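# Seat the round plate onto the base's pin

## Task

Set the round plate down so it lies flat on the base, with the base's small pin passing up through the hole beside the plate's orange tab. The plate must stay seated on its own, not because the gripper holds it. Afterwards open the gripper and withdraw it from the plate.

## Robot and tools

ROBOT. One six-joint arm (wxai_follower) with a two-finger parallel gripper. Joint positions lists waist, shoulder, elbow, wrist pitch, wrist yaw, wrist roll in rad, then the finger-pad gap in m; Joint velocities follows the same order. Ranges (rad): waist -3.054 to 3.054, shoulder 0 to 3.142, elbow 0 to 2.356, wrist pitch and wrist yaw -1.571 to 1.571, wrist roll -3.142 to 3.142.

FRAMES. The scene frame has its origin on the tabletop under the arm's base, +z up, and +y to the left when facing along +x. The state line gives end_effector_position (m), end_effector_quat_wxyz, and linear and angular velocities in this frame. The reported point sits between the finger pads, roughly 3 to 4 cm short of the fingertips. In the gripper's own frame the fingers point along +x and close along y. Reported hand positions can be slightly wrong, more so at long reach.

execute_actions. Argument actions is a list holding zero or one item. An empty list only returns the current state. An action item is {"rows": [...], "steps": n}: 1 to 15 rows, n from 1 to 15 (default 15), each step lasting 1/30 s. Each row drives one step, and the final row repeats if steps exceed rows. A wait item is {"steps": n} with n up to 300; it counts from the previous result, so thinking time is included. Optional pictures (true/false) controls whether camera images come back. A rejected call sends nothing.

ROW FORMAT (shared by execute_actions and move). Seven numbers, each in [-1, 1]: dx, dy, dz, rx, ry, rz, opening. The first six are an offset, not a pose: they are expressed in the gripper's own axes and measured from the gripper pose printed in the most recent result that shows it (before any such result in the scene, or for later calls within one reply, from the pose at the start of the action). Every row is measured from that same reference, not from the preceding row. Scale: 1.0 equals 0.6 m of translation or 180 degrees of turn. rx, ry, rz form a single rotation vector. All-zero offsets are not a hold; they pull the hand back to the reference pose. The seventh number, opening, is absolute: +1 is fully open (0.088 m), empty fingers close at about -0.80, and values down to -1 add nothing further. Closing fully takes at least about 0.5 s.

move. Argument target is one seven-number row as above. Optional speed is the path's top speed in m/s, 0.002 to 0.5 (default 0.25); rotation is capped at twice that in rad/s. The hand follows a straight path lasting 0.5 to 10 s (longer paths stop after 10 s, short of the target) and rotates the short way. It does not slow for obstacles, can lag or overshoot the speed, especially near full reach. The opening is commanded when the move begins. The result adds a move: line with an ending (done, off_target, moving, held, fault), limits that acted (paced: pose was clipped; held: the check blocked some steps, after which motion can jump fast) and the distance left to the target. Faster contact hits harder; aiming farther past the contact presses harder.

wait. Argument seconds, 0 to 10. Nothing new is sent.

zoom_image. Arguments camera (cam_high, cam_low or cam_wrist) and region [x0, y0, x1, y1] in that camera's pixels, origin top-left, at most 504 by 504. Returns a detailed crop of the latest image. All three cameras give 504x504 images.

read_manual. Optional section, only "licences"; returns licence text and moves nothing.

finished_scene. Argument scene (integer 1 or 2).

CONTROL DETAILS. Each step the commanded pose is clamped to within 70 mm and 16 degrees of the measured pose; position wins over orientation if both cannot be met. After an action ends, the arm only continues to the last clamped pose, so check the result and send the remainder. A "pose unreachable" line or HELD marker means the clearance check altered or blocked a step (the mounting block counts as arm). "Hand target" shows where the controller is currently driving. Joint friction can leave the hand short or slightly tilted, and tiny moves may not occur; verify position and orientation after each move and correct tilt.

GRIPPING. grip_measured reports finger opening on the command scale. To keep hold, command an opening well below grip_measured; the lower, the tighter. Readings may be off by about 1 mm. Pad force tops out near 34 N; a fast close can squeeze harder. Occasional tugs on a held part or pushes on loose objects may occur.

AVOID. Dropping the plate, slamming or pressing hard, and knocking anything off the table (that fails the task). If contact torque reaches a joint's limit (N m: waist 17.4, shoulder 21.6, elbow 21.5, wrist pitch 5.67, wrist yaw 5.65, wrist roll 5.3, load weight included), the arm halts 10 s and skips the rest of the call. Holding loads heats motors: a MOTOR HOT line appears from 50 °C; at 95 °C an OVER-TEMPERATURE FAULT holds the arm, and if it stays hot 30 to 60 s the arm and gripper lose power and go limp. Smooth, economical motion is preferred.

Each tool is called after "Emit:" as name(argument=value, ...) on one line, values as JSON.

## Session

I'll start by looking at the current state.

Emit:
execute_actions(actions=[])

Scene clock: 0.00 s of 4050.00 s.
end_effector_position=(+0.3021, +0.1321, +0.1599) grip_measured=+0.834 end_effector_quat_wxyz=(+0.909, +0.273, +0.219, -0.226) end_effector_velocity=(-0.001, -0.003, +0.000) end_effector_angular_velocity=(-0.014, +0.000, -0.005)
Joint positions: [0.328 0.747 0.341 0.093 0.371 1.503 0.08 ]
Joint velocities: [-0.002 -0.002 -0.002 -0.007  0.007 -0.007  0.   ]
Motor temperatures (°C, as the motors report them): [20 21 21 23 22 24]
Heat: hottest wrist roll 24 °C (+0.0 °C/min).
Hand target: +0.302, +0.132, +0.160; +0.909, +0.273, +0.219, -0.227

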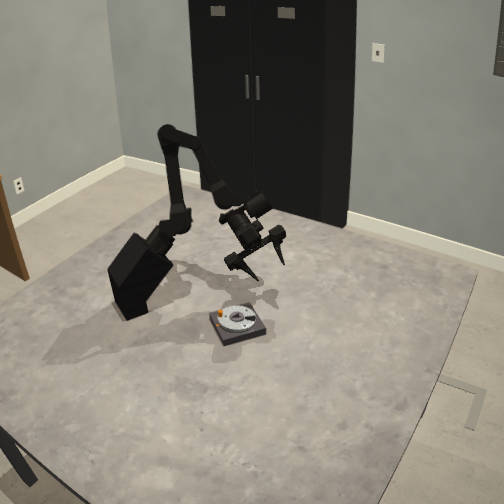

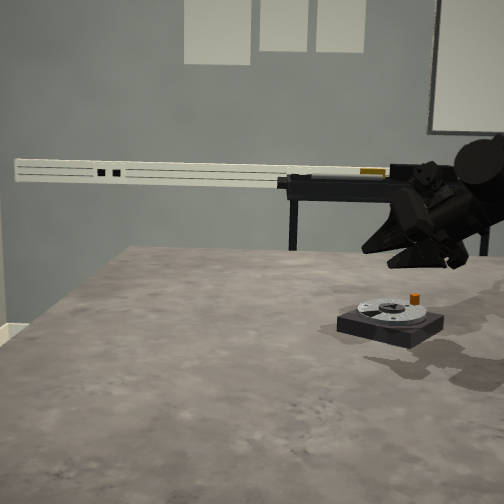

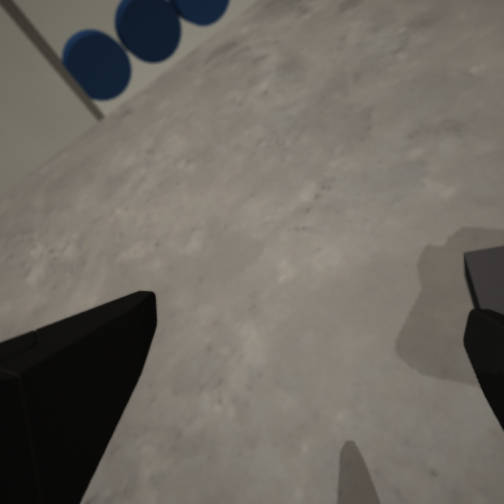

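Emit:
zoom_image(camera="cam_high", region=[190, 285, 290, 360])

Emit:
zoom_image(camera="cam_low", region=[325, 275, 455, 365])

Region (190, 285, 290, 360) of cam_high's 504x504 image, scaled by 5.040, with more detail than that image has; it fills the top 378 rows of this view, and the rest is white.

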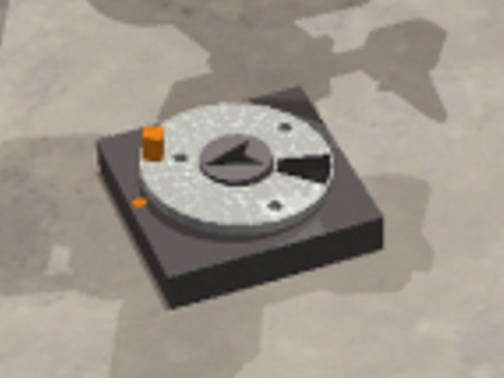

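Region (325, 275, 455, 365) of cam_low's 504x504 image, scaled by 3.877, with more detail than that image has; it fills the top 349 rows of this view, and the rest is white.

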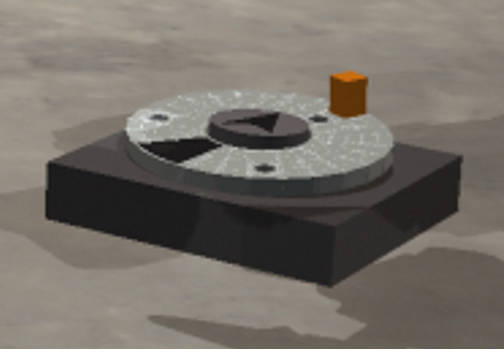

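Emit:
move(target=[0.0357, -0.2025, 0.1533, -0.4454, 0.3425, 0.1022, 1.0], speed=0.3)

Scene clock: 68.60 s of 4050.00 s.
end_effector_position=(+0.2795, -0.0194, +0.1694) grip_measured=+0.997 end_effector_quat_wxyz=(+0.660, -0.250, +0.664, +0.247) end_effector_velocity=(-0.000, -0.002, +0.001) end_effector_angular_velocity=(-0.003, +0.007, +0.030)
Joint positions: [-0.705  1.72   0.957 -0.994 -0.833 -1.4    0.088]
Joint velocities: [-0.002  0.007  0.007 -0.007  0.007 -0.037  0.   ]
Motor temperatures (°C, as the motors report them): [21 23 23 25 23 24]
Heat: hottest wrist pitch 25 °C (+1.0 °C/min).
Hand target: +0.280, -0.022, +0.170; +0.659, -0.250, +0.665, +0.246
Off the commanded pose: 0.001 m, 0 deg.
After step 90, 62.10 s passed at rest.
move: done
camera_calibration (this result's frames):
cam_wrist: T_world_to_cam=[[0.672548, -0.739579, -0.0264856, -0.190667], [-0.688167, -0.638159, 0.345225, 0.152242], [-0.272223, -0.213954, -0.938146, 0.306377], [0, 0, 0, 1]] pos_world=[0.316403, 0.0216912, 0.229819]

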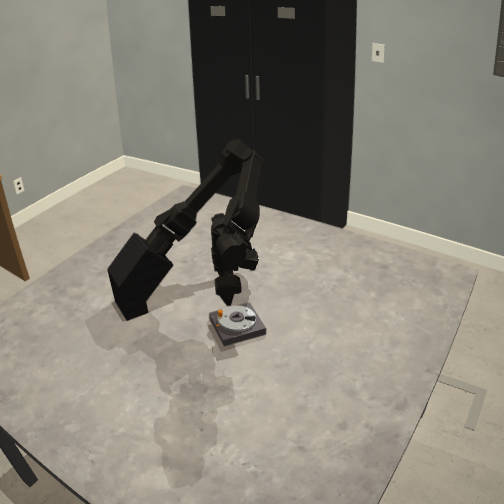

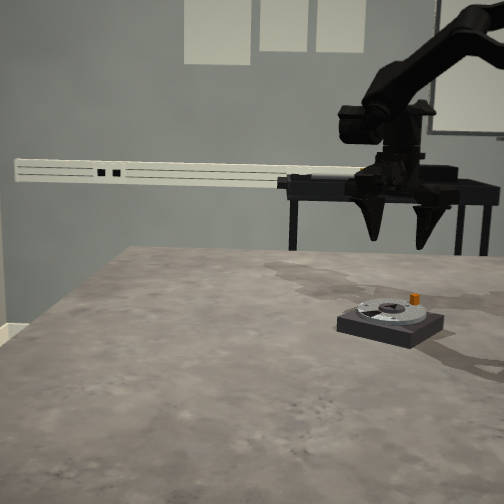

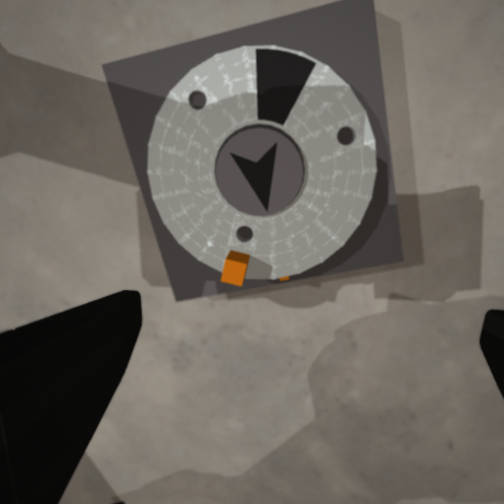

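Emit:
zoom_image(camera="cam_wrist", region=[100, 0, 420, 320])

Region (100, 0, 420, 320) of cam_wrist's 504x504 image, scaled by 1.575, with more detail than that image has.

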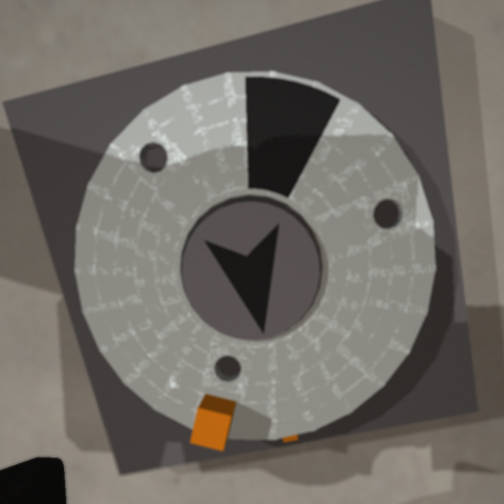

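Emit:
move(target=[0.1075, 0.0308, -0.0327, 0, 0, 0, -0.3], speed=0.12)

Scene clock: 92.60 s of 4050.00 s.
end_effector_position=(+0.2535, -0.0202, +0.1047) grip_measured=-0.300 end_effector_quat_wxyz=(+0.660, -0.249, +0.665, +0.246) end_effector_velocity=(+0.002, -0.001, -0.002) end_effector_angular_velocity=(-0.000, -0.017, +0.029)
Joint positions: [-0.549  1.718  0.706 -0.573 -0.847 -1.168  0.024]
Joint velocities: [ 0.002 -0.002 -0.012  0.037 -0.007 -0.007 -0.   ]
Motor temperatures (°C, as the motors report them): [23 23 24 24 23 24]
Heat: hottest elbow 24 °C (+0.0 °C/min).
Hand target: +0.253, -0.019, +0.105; +0.661, -0.250, +0.664, +0.246
Off the commanded pose: 0.002 m, 0 deg.
After step 90, 19.97 s passed at rest.
move: done
camera_calibration (this result's frames):
cam_wrist: T_world_to_cam=[[0.671457, -0.740545, -0.0271855, -0.175115], [-0.688493, -0.63699, 0.346729, 0.156072], [-0.274085, -0.214097, -0.937571, 0.238809], [0, 0, 0, 1]] pos_world=[0.290491, 0.020864, 0.165025]

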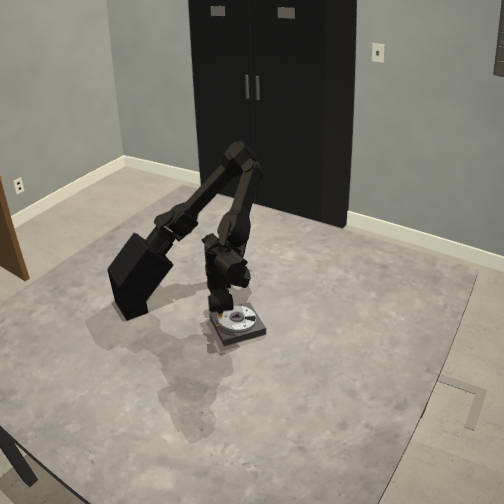

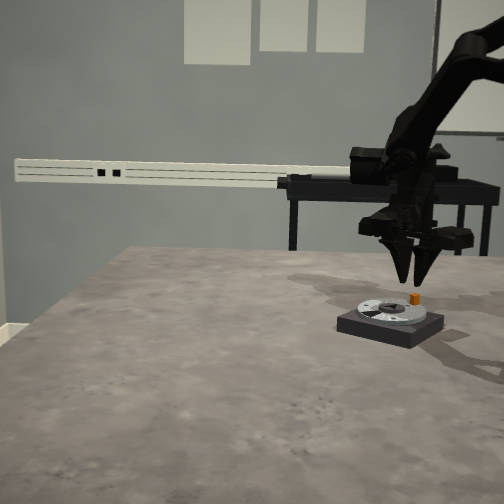

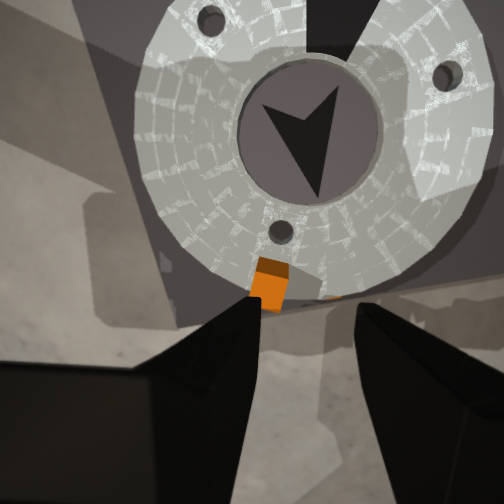

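Emit:
move(target=[0.005, 0.019, 0.002, 0, 0, 0, -0.3], speed=0.05)

Emit:
zoom_image(camera="cam_low", region=[350, 250, 450, 350])

Scene clock: 110.40 s of 4050.00 s.
end_effector_position=(+0.2474, -0.0123, +0.1013) grip_measured=-0.300 end_effector_quat_wxyz=(+0.659, -0.248, +0.666, +0.246) end_effector_velocity=(-0.004, +0.004, +0.001) end_effector_angular_velocity=(+0.010, +0.006, -0.007)
Joint positions: [-0.525  1.68   0.668 -0.55  -0.847 -1.132  0.024]
Joint velocities: [-0.002 -0.012 -0.007 -0.022 -0.007 -0.007 -0.   ]
Motor temperatures (°C, as the motors report them): [24 23 23 24 23 24]
Heat: hottest waist 24 °C (-1.0 °C/min).
Hand target: +0.247, -0.011, +0.102; +0.660, -0.249, +0.665, +0.246
Off the commanded pose: 0.002 m, 0 deg.
After step 90, 14.07 s passed at rest.
move: done
camera_calibration (this result's frames):
cam_wrist: T_world_to_cam=[[0.669578, -0.742145, -0.0297735, -0.164573], [-0.68914, -0.635709, 0.347793, 0.15817], [-0.27704, -0.212357, -0.937098, 0.236304], [0, 0, 0, 1]] pos_world=[0.284662, 0.0285936, 0.16153]

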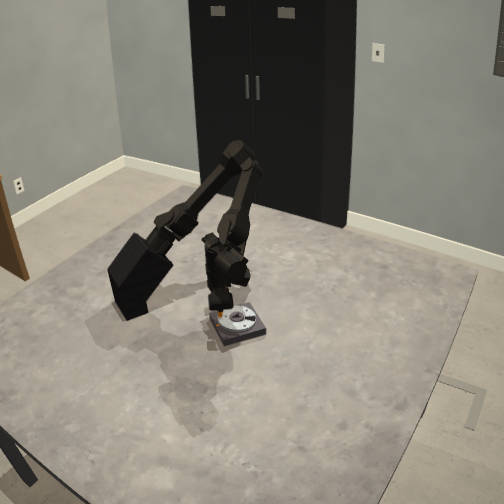

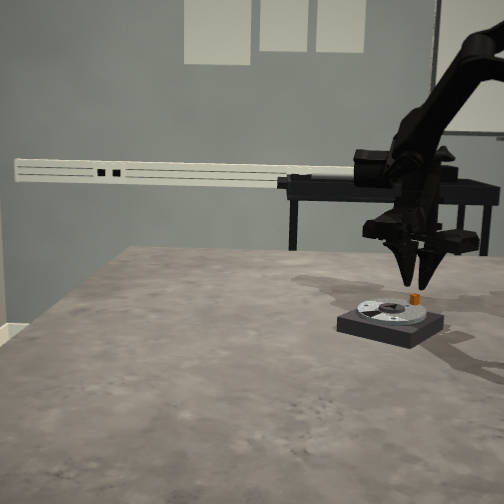

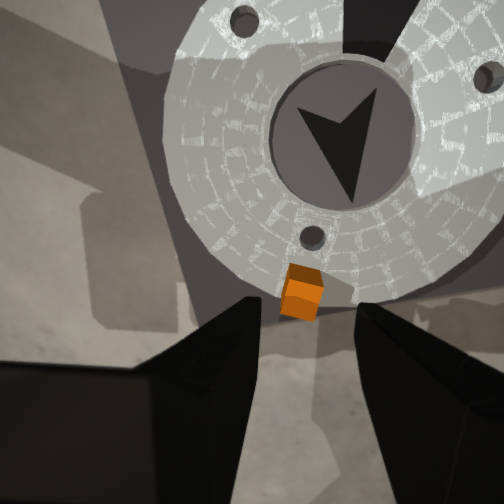

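Region (350, 250, 450, 350) of cam_low's 504x504 image, scaled by 5.040, with more detail than that image has.

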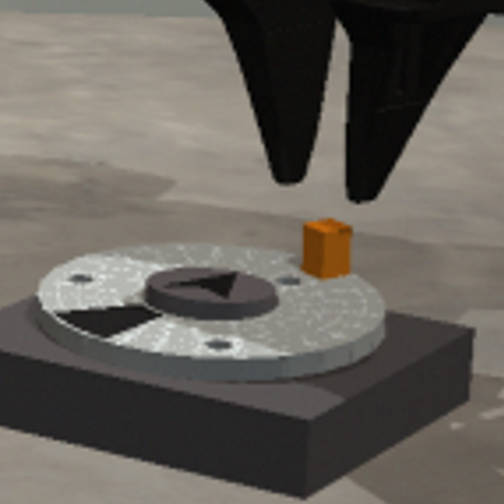

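Emit:
move(target=[0.034, 0.0, 0.0, 0, 0, 0, -0.3], speed=0.04)

Emit:
zoom_image(camera="cam_low", region=[350, 250, 450, 350])

Scene clock: 115.23 s of 4050.00 s.
end_effector_position=(+0.2505, -0.0112, +0.0830) grip_measured=-0.300 end_effector_quat_wxyz=(+0.661, -0.253, +0.661, +0.248) end_effector_velocity=(+0.004, +0.001, +0.000) end_effector_angular_velocity=(+0.002, -0.017, +0.015)
Joint positions: [-0.461  1.704  0.634 -0.405 -0.847 -1.036  0.024]
Joint velocities: [ 0.002 -0.007 -0.002  0.022 -0.007  0.007 -0.   ]
Motor temperatures (°C, as the motors report them): [24 24 23 24 23 24]
Heat: hottest waist 24 °C (-1.0 °C/min).
Hand target: +0.247, -0.012, +0.081; +0.660, -0.248, +0.666, +0.246
Off the commanded pose: 0.004 m, 1 deg.
After step 90, 1.00 s passed at rest.
move: done
camera_calibration (this result's frames):
cam_wrist: T_world_to_cam=[[0.67821, -0.734507, -0.023048, -0.168977], [-0.685278, -0.643457, 0.341113, 0.166935], [-0.26538, -0.215552, -0.93974, 0.217565], [0, 0, 0, 1]] pos_world=[0.286736, 0.0301972, 0.143617]

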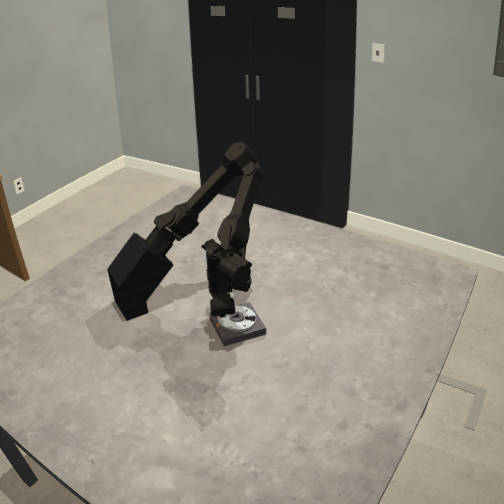

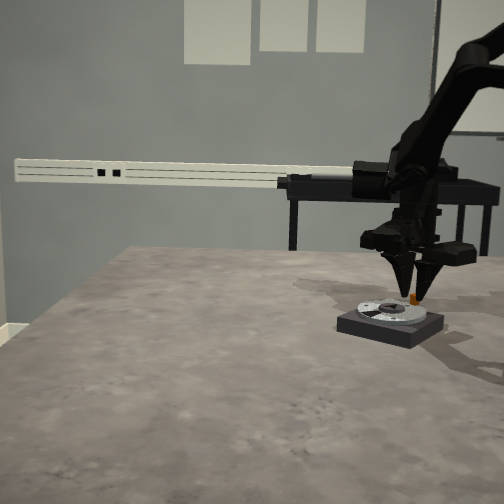

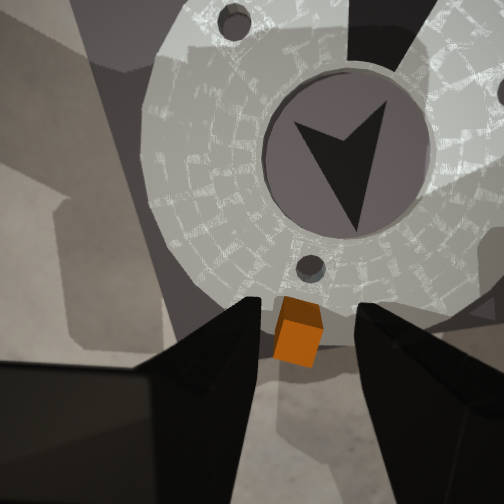

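Region (350, 250, 450, 350) of cam_low's 504x504 image, scaled by 5.040, with more detail than that image has.

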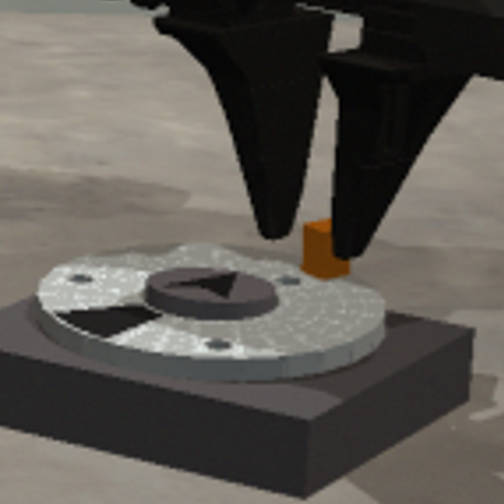

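Emit:
move(target=[0.007, -0.028, -0.006, 0, 0, 0, -0.3], speed=0.012)

Scene clock: 123.17 s of 4050.00 s.
end_effector_position=(+0.2576, -0.0242, +0.0791) grip_measured=-0.300 end_effector_quat_wxyz=(+0.661, -0.252, +0.662, +0.249) end_effector_velocity=(+0.002, -0.000, +0.000) end_effector_angular_velocity=(+0.005, -0.009, +0.026)
Joint positions: [-0.476  1.78   0.676 -0.39  -0.848 -1.06   0.024]
Joint velocities: [-0.002  0.002  0.002  0.007 -0.007 -0.022  0.   ]
Motor temperatures (°C, as the motors report them): [24 23 23 24 23 24]
Heat: hottest waist 24 °C (-1.0 °C/min).
Hand target: +0.259, -0.026, +0.079; +0.661, -0.252, +0.661, +0.248
Off the commanded pose: 0.002 m, 0 deg.
After step 90, 3.23 s passed at rest.
move: done
camera_calibration (this result's frames):
cam_wrist: T_world_to_cam=[[0.677996, -0.734671, -0.0240781, -0.183332], [-0.684893, -0.643274, 0.342228, 0.164538], [-0.266914, -0.215538, -0.939308, 0.213293], [0, 0, 0, 1]] pos_world=[0.293919, 0.0171271, 0.139624]

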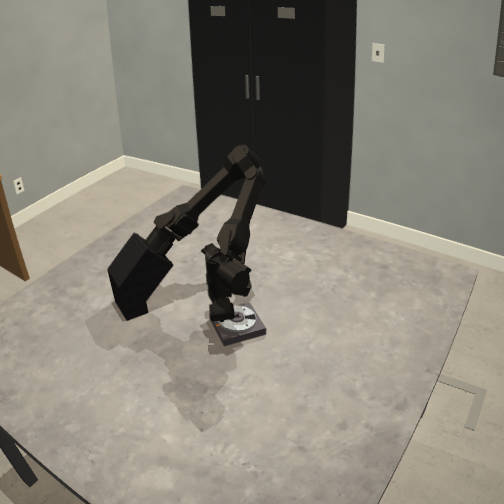

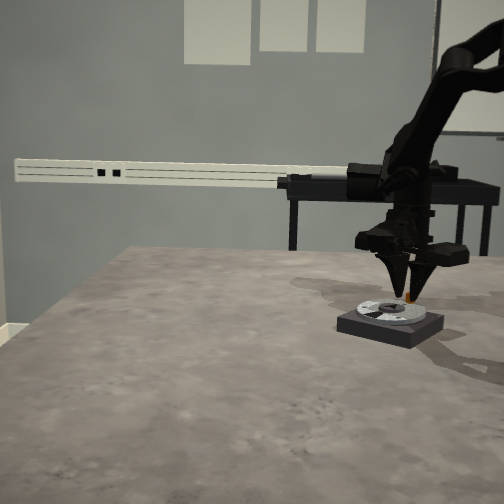

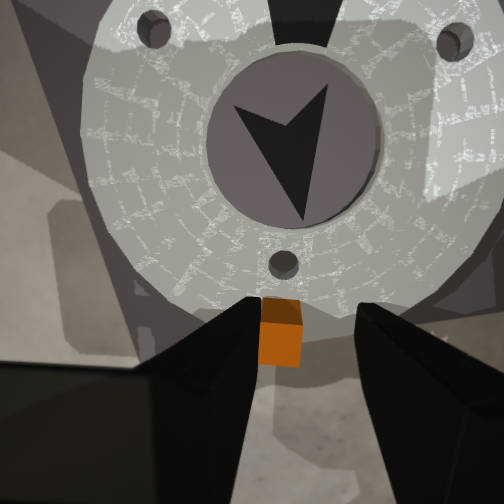

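Emit:
move(target=[0.0, -0.014, 0.0, 0, 0, 0, -0.3], speed=0.008)

Scene clock: 129.33 s of 4050.00 s.
end_effector_position=(+0.2623, -0.0284, +0.0792) grip_measured=-0.300 end_effector_quat_wxyz=(+0.661, -0.253, +0.661, +0.250) end_effector_velocity=(+0.001, +0.001, +0.001) end_effector_angular_velocity=(+0.007, -0.003, +0.004)
Joint positions: [-0.483  1.805  0.701 -0.399 -0.849 -1.074  0.024]
Joint velocities: [-0.002 -0.002  0.002 -0.007 -0.007 -0.007 -0.   ]
Motor temperatures (°C, as the motors report them): [25 23 23 24 23 24]
Heat: hottest waist 25 °C (+0.0 °C/min).
Hand target: +0.263, -0.030, +0.079; +0.661, -0.252, +0.662, +0.249
Off the commanded pose: 0.002 m, 0 deg.
After step 90, 1.93 s passed at rest.
move: done
camera_calibration (this result's frames):
cam_wrist: T_world_to_cam=[[0.680062, -0.732744, -0.0245258, -0.190058], [-0.683098, -0.645425, 0.341767, 0.164546], [-0.266257, -0.215669, -0.939465, 0.213598], [0, 0, 0, 1]] pos_world=[0.298524, 0.0130048, 0.13977]

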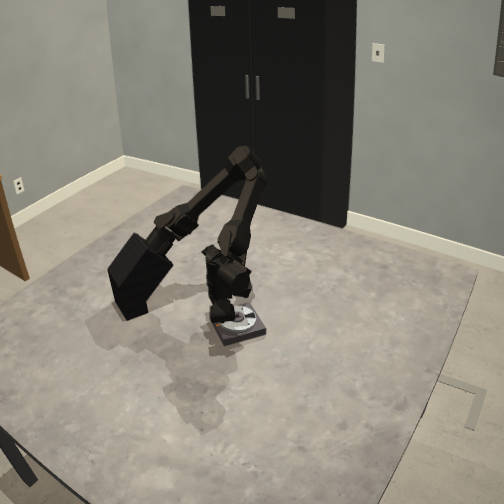

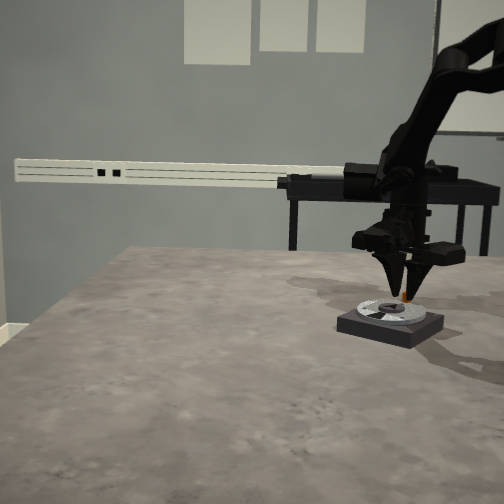

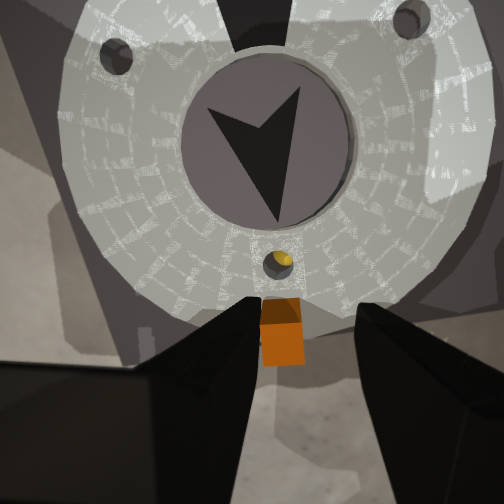

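Emit:
execute_actions(actions=[{"rows": [[0,-0.003,0,0,0,0,-0.308],[0,-0.003,0,0,0,0,-0.316],[0,-0.003,0,0,0,0,-0.324],[0,-0.003,0,0,0,0,-0.332],[0,-0.003,0,0,0,0,-0.34],[0,-0.003,0,0,0,0,-0.348],[0,-0.003,0,0,0,0,-0.356],[0,-0.003,0,0,0,0,-0.364],[0,-0.003,0,0,0,0,-0.372],[0,-0.003,0,0,0,0,-0.38],[0,-0.003,0,0,0,0,-0.388],[0,-0.003,0,0,0,0,-0.396],[0,-0.003,0,0,0,0,-0.40],[0,-0.003,0,0,0,0,-0.40],[0,-0.003,0,0,0,0,-0.40]], "steps": 15}], pictures=false)

Emit:
wait(seconds=0.5)

Scene clock: 133.90 s of 4050.00 s.
end_effector_position=(+0.2628, -0.0285, +0.0793) grip_measured=-0.389 end_effector_quat_wxyz=(+0.661, -0.253, +0.661, +0.250) end_effector_velocity=(-0.002, +0.001, -0.000) end_effector_angular_velocity=(+0.009, +0.003, -0.018)
Joint positions: [-0.483  1.805  0.703 -0.4   -0.849 -1.074  0.02 ]
Joint velocities: [-0.002  0.002 -0.002 -0.007 -0.007  0.007 -0.005]
Motor temperatures (°C, as the motors report them): [25 23 23 24 23 24]
Heat: hottest waist 25 °C (+0.0 °C/min).
Hand target: +0.264, -0.030, +0.079; +0.661, -0.253, +0.661, +0.250
Off the commanded pose: 0.001 m, 0 deg.
Steps of this call (steps 1 to 90: nothing new was sent; then 1.07 s passed at rest; steps 91 to 105: all 15 steps of this action). Readings (end_effector_position):
91: (+0.2625, -0.0285, +0.0791)
92: (+0.2624, -0.0285, +0.0791)
94: (+0.2625, -0.0285, +0.0792)
98: (+0.2627, -0.0285, +0.0792)
105: the state above

Scene clock: 134.40 s of 4050.00 s.
end_effector_position=(+0.2628, -0.0285, +0.0793) grip_measured=-0.400 end_effector_quat_wxyz=(+0.661, -0.253, +0.661, +0.250) end_effector_velocity=(+0.001, +0.000, +0.001) end_effector_angular_velocity=(+0.004, -0.009, -0.003)
Joint positions: [-0.483  1.805  0.703 -0.4   -0.849 -1.074  0.019]
Joint velocities: [-0.002 -0.002 -0.002  0.007 -0.007  0.007 -0.   ]
Motor temperatures (°C, as the motors report them): [25 23 23 24 23 24]
Heat: hottest waist 25 °C (+0.0 °C/min).
Hand target: +0.264, -0.030, +0.079; +0.661, -0.253, +0.661, +0.250
Off the commanded pose: 0.001 m, 0 deg.
Steps of this call (steps 1 to 15: nothing new was sent). Readings (end_effector_position):
1: (+0.2628, -0.0285, +0.0793)
2: (+0.2628, -0.0285, +0.0793)
4: (+0.2628, -0.0285, +0.0793)
8: (+0.2628, -0.0285, +0.0793)
15: the state above
camera_calibration (this result's frames):
cam_wrist: T_world_to_cam=[[0.680558, -0.732291, -0.0243035, -0.190586], [-0.682746, -0.645852, 0.341663, 0.164701], [-0.265893, -0.215928, -0.939508, 0.21368], [0, 0, 0, 1]] pos_world=[0.29897, 0.0129481, 0.13985]

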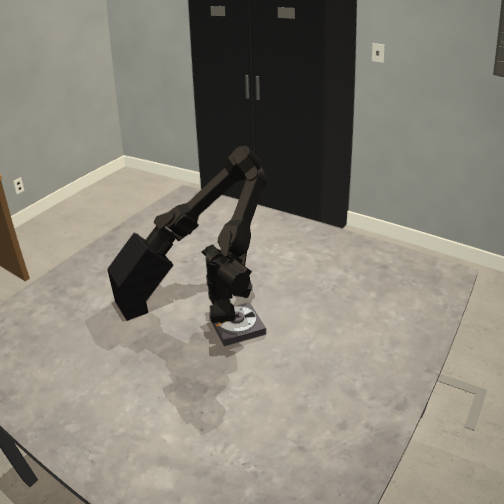

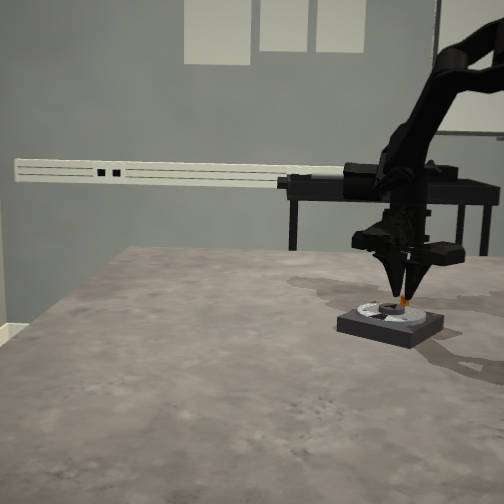

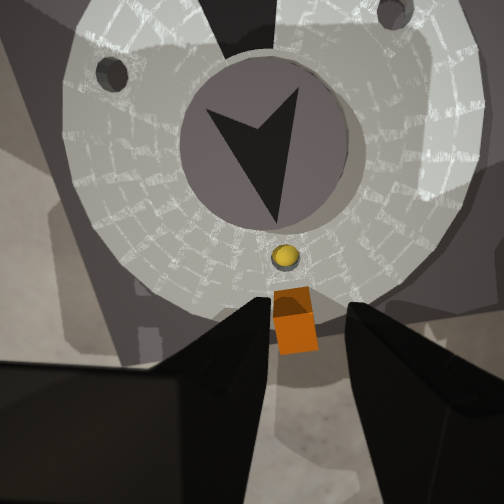

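The plate dropped onto the pin. I'll open and lift clear, then verify it's flat.

Emit:
move(target=[-0.15, 0.0, 0.0, 0, 0, 0, 0.2], speed=0.1)

Emit:
zoom_image(camera="cam_low", region=[330, 270, 450, 360])

Emit:
zoom_image(camera="cam_high", region=[190, 285, 290, 360])

Scene clock: 137.63 s of 4050.00 s.
end_effector_position=(+0.2599, -0.0281, +0.1669) grip_measured=+0.200 end_effector_quat_wxyz=(+0.660, -0.247, +0.664, +0.250) end_effector_velocity=(+0.002, +0.002, +0.004) end_effector_angular_velocity=(+0.006, -0.006, -0.003)
Joint positions: [-0.749  1.728  0.895 -0.982 -0.828 -1.474  0.049]
Joint velocities: [-0.007 -0.002  0.012 -0.022 -0.007 -0.007 -0.   ]
Motor temperatures (°C, as the motors report them): [25 23 23 24 23 24]
Heat: hottest waist 25 °C (+1.0 °C/min).
Hand target: +0.262, -0.028, +0.170; +0.660, -0.253, +0.662, +0.250
Off the commanded pose: 0.004 m, 1 deg.
move: done
camera_calibration (this result's frames):
cam_wrist: T_world_to_cam=[[0.672905, -0.738908, -0.0348468, -0.182575], [-0.686665, -0.641461, 0.34208, 0.134097], [-0.275118, -0.206259, -0.939025, 0.297893], [0, 0, 0, 1]] pos_world=[0.296891, 0.0125547, 0.227495]

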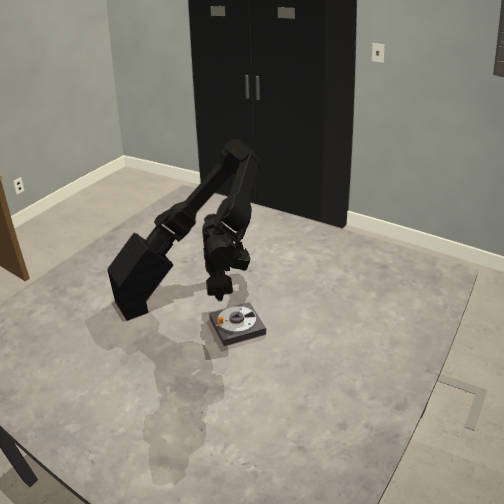

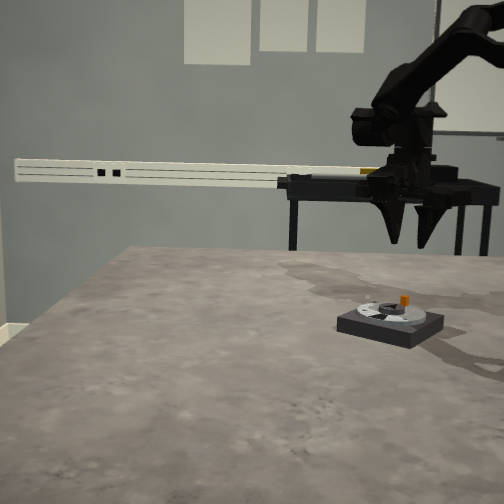

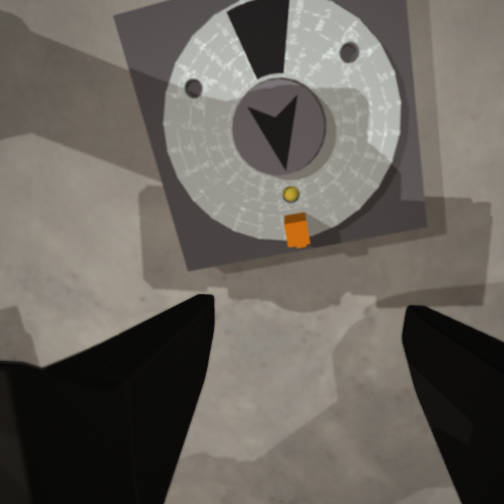

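Region (330, 270, 450, 360) of cam_low's 504x504 image, scaled by 4.200, with more detail than that image has; it fills the top 378 rows of this view, and the rest is white.

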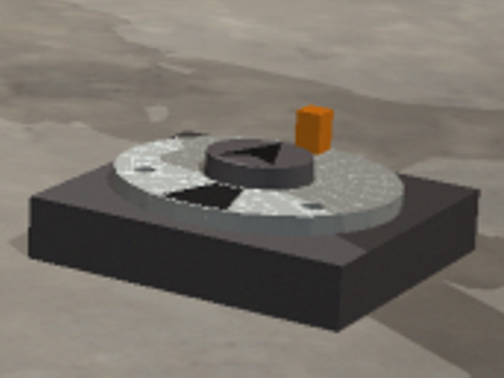

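Region (190, 285, 290, 360) of cam_high's 504x504 image, scaled by 5.040, with more detail than that image has; it fills the top 378 rows of this view, and the rest is white.

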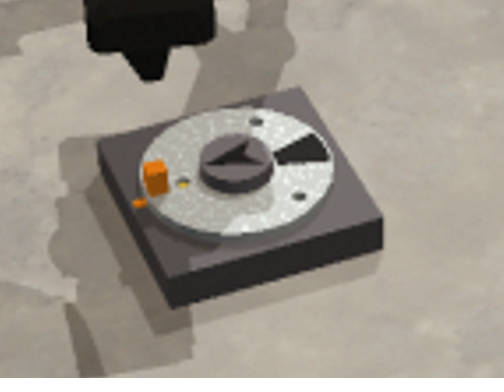

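Emit:
zoom_image(camera="cam_high", region=[205, 300, 265, 345])

Emit:
zoom_image(camera="cam_low", region=[350, 290, 435, 335])

Region (205, 300, 265, 345) of cam_high's 504x504 image, scaled by 8.400, with more detail than that image has; it fills the top 378 rows of this view, and the rest is white.

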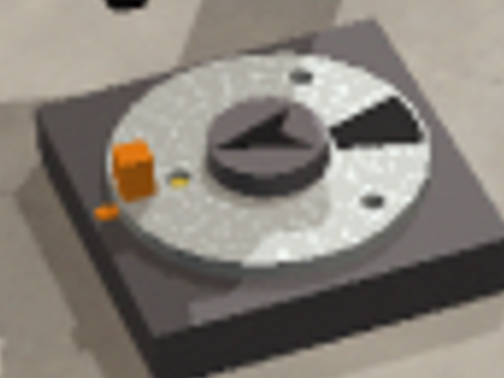

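Region (350, 290, 435, 335) of cam_low's 504x504 image, scaled by 5.929, with more detail than that image has; it fills the top 267 rows of this view, and the rest is white.

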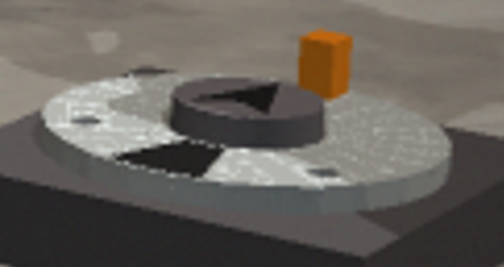

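Emit:
move(target=[-0.08, -0.1, 0.0, 0, 0, 0, 0.2], speed=0.15)

Scene clock: 142.47 s of 4050.00 s.
end_effector_position=(+0.2989, -0.0707, +0.2140) grip_measured=+0.200 end_effector_quat_wxyz=(+0.661, -0.247, +0.663, +0.250) end_effector_velocity=(+0.003, -0.002, +0.001) end_effector_angular_velocity=(+0.005, -0.006, +0.004)
Joint positions: [-0.869  1.95   1.242 -1.226 -0.793 -1.64   0.049]
Joint velocities: [-0.002  0.012  0.017 -0.007 -0.007 -0.007 -0.   ]
Motor temperatures (°C, as the motors report them): [25 23 23 24 23 24]
Heat: hottest waist 25 °C (+1.0 °C/min).
Hand target: +0.299, -0.073, +0.214; +0.660, -0.247, +0.664, +0.250
Off the commanded pose: 0.003 m, 0 deg.
After step 90, 0.87 s passed at rest.
move: done
camera_calibration (this result's frames):
cam_wrist: T_world_to_cam=[[0.674357, -0.737626, -0.033925, -0.239291], [-0.685939, -0.642789, 0.341044, 0.117379], [-0.27337, -0.206715, -0.939435, 0.343611], [0, 0, 0, 1]] pos_world=[0.335816, -0.0300278, 0.27465]

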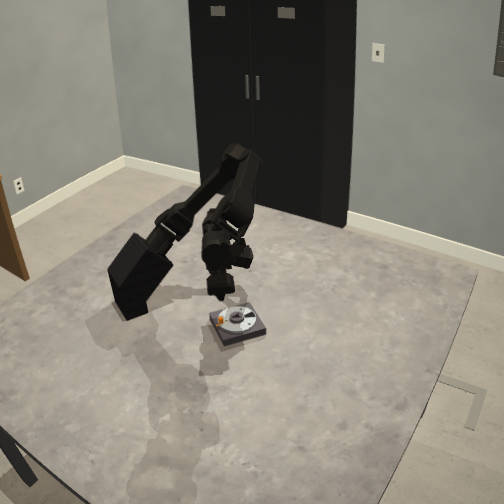

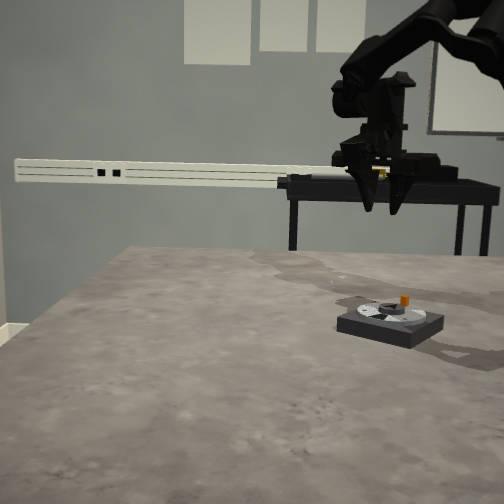

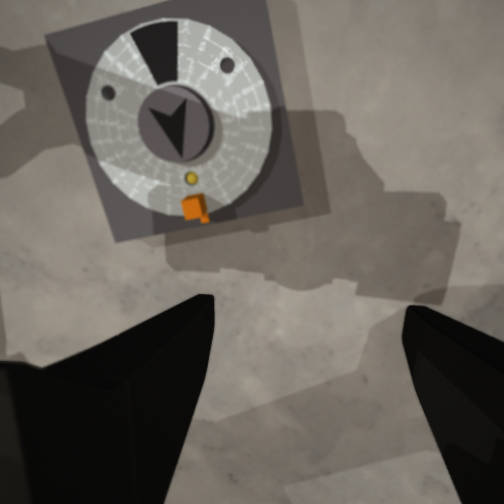

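Emit:
finished_scene(scene=1)

The scene is finished: the task was done.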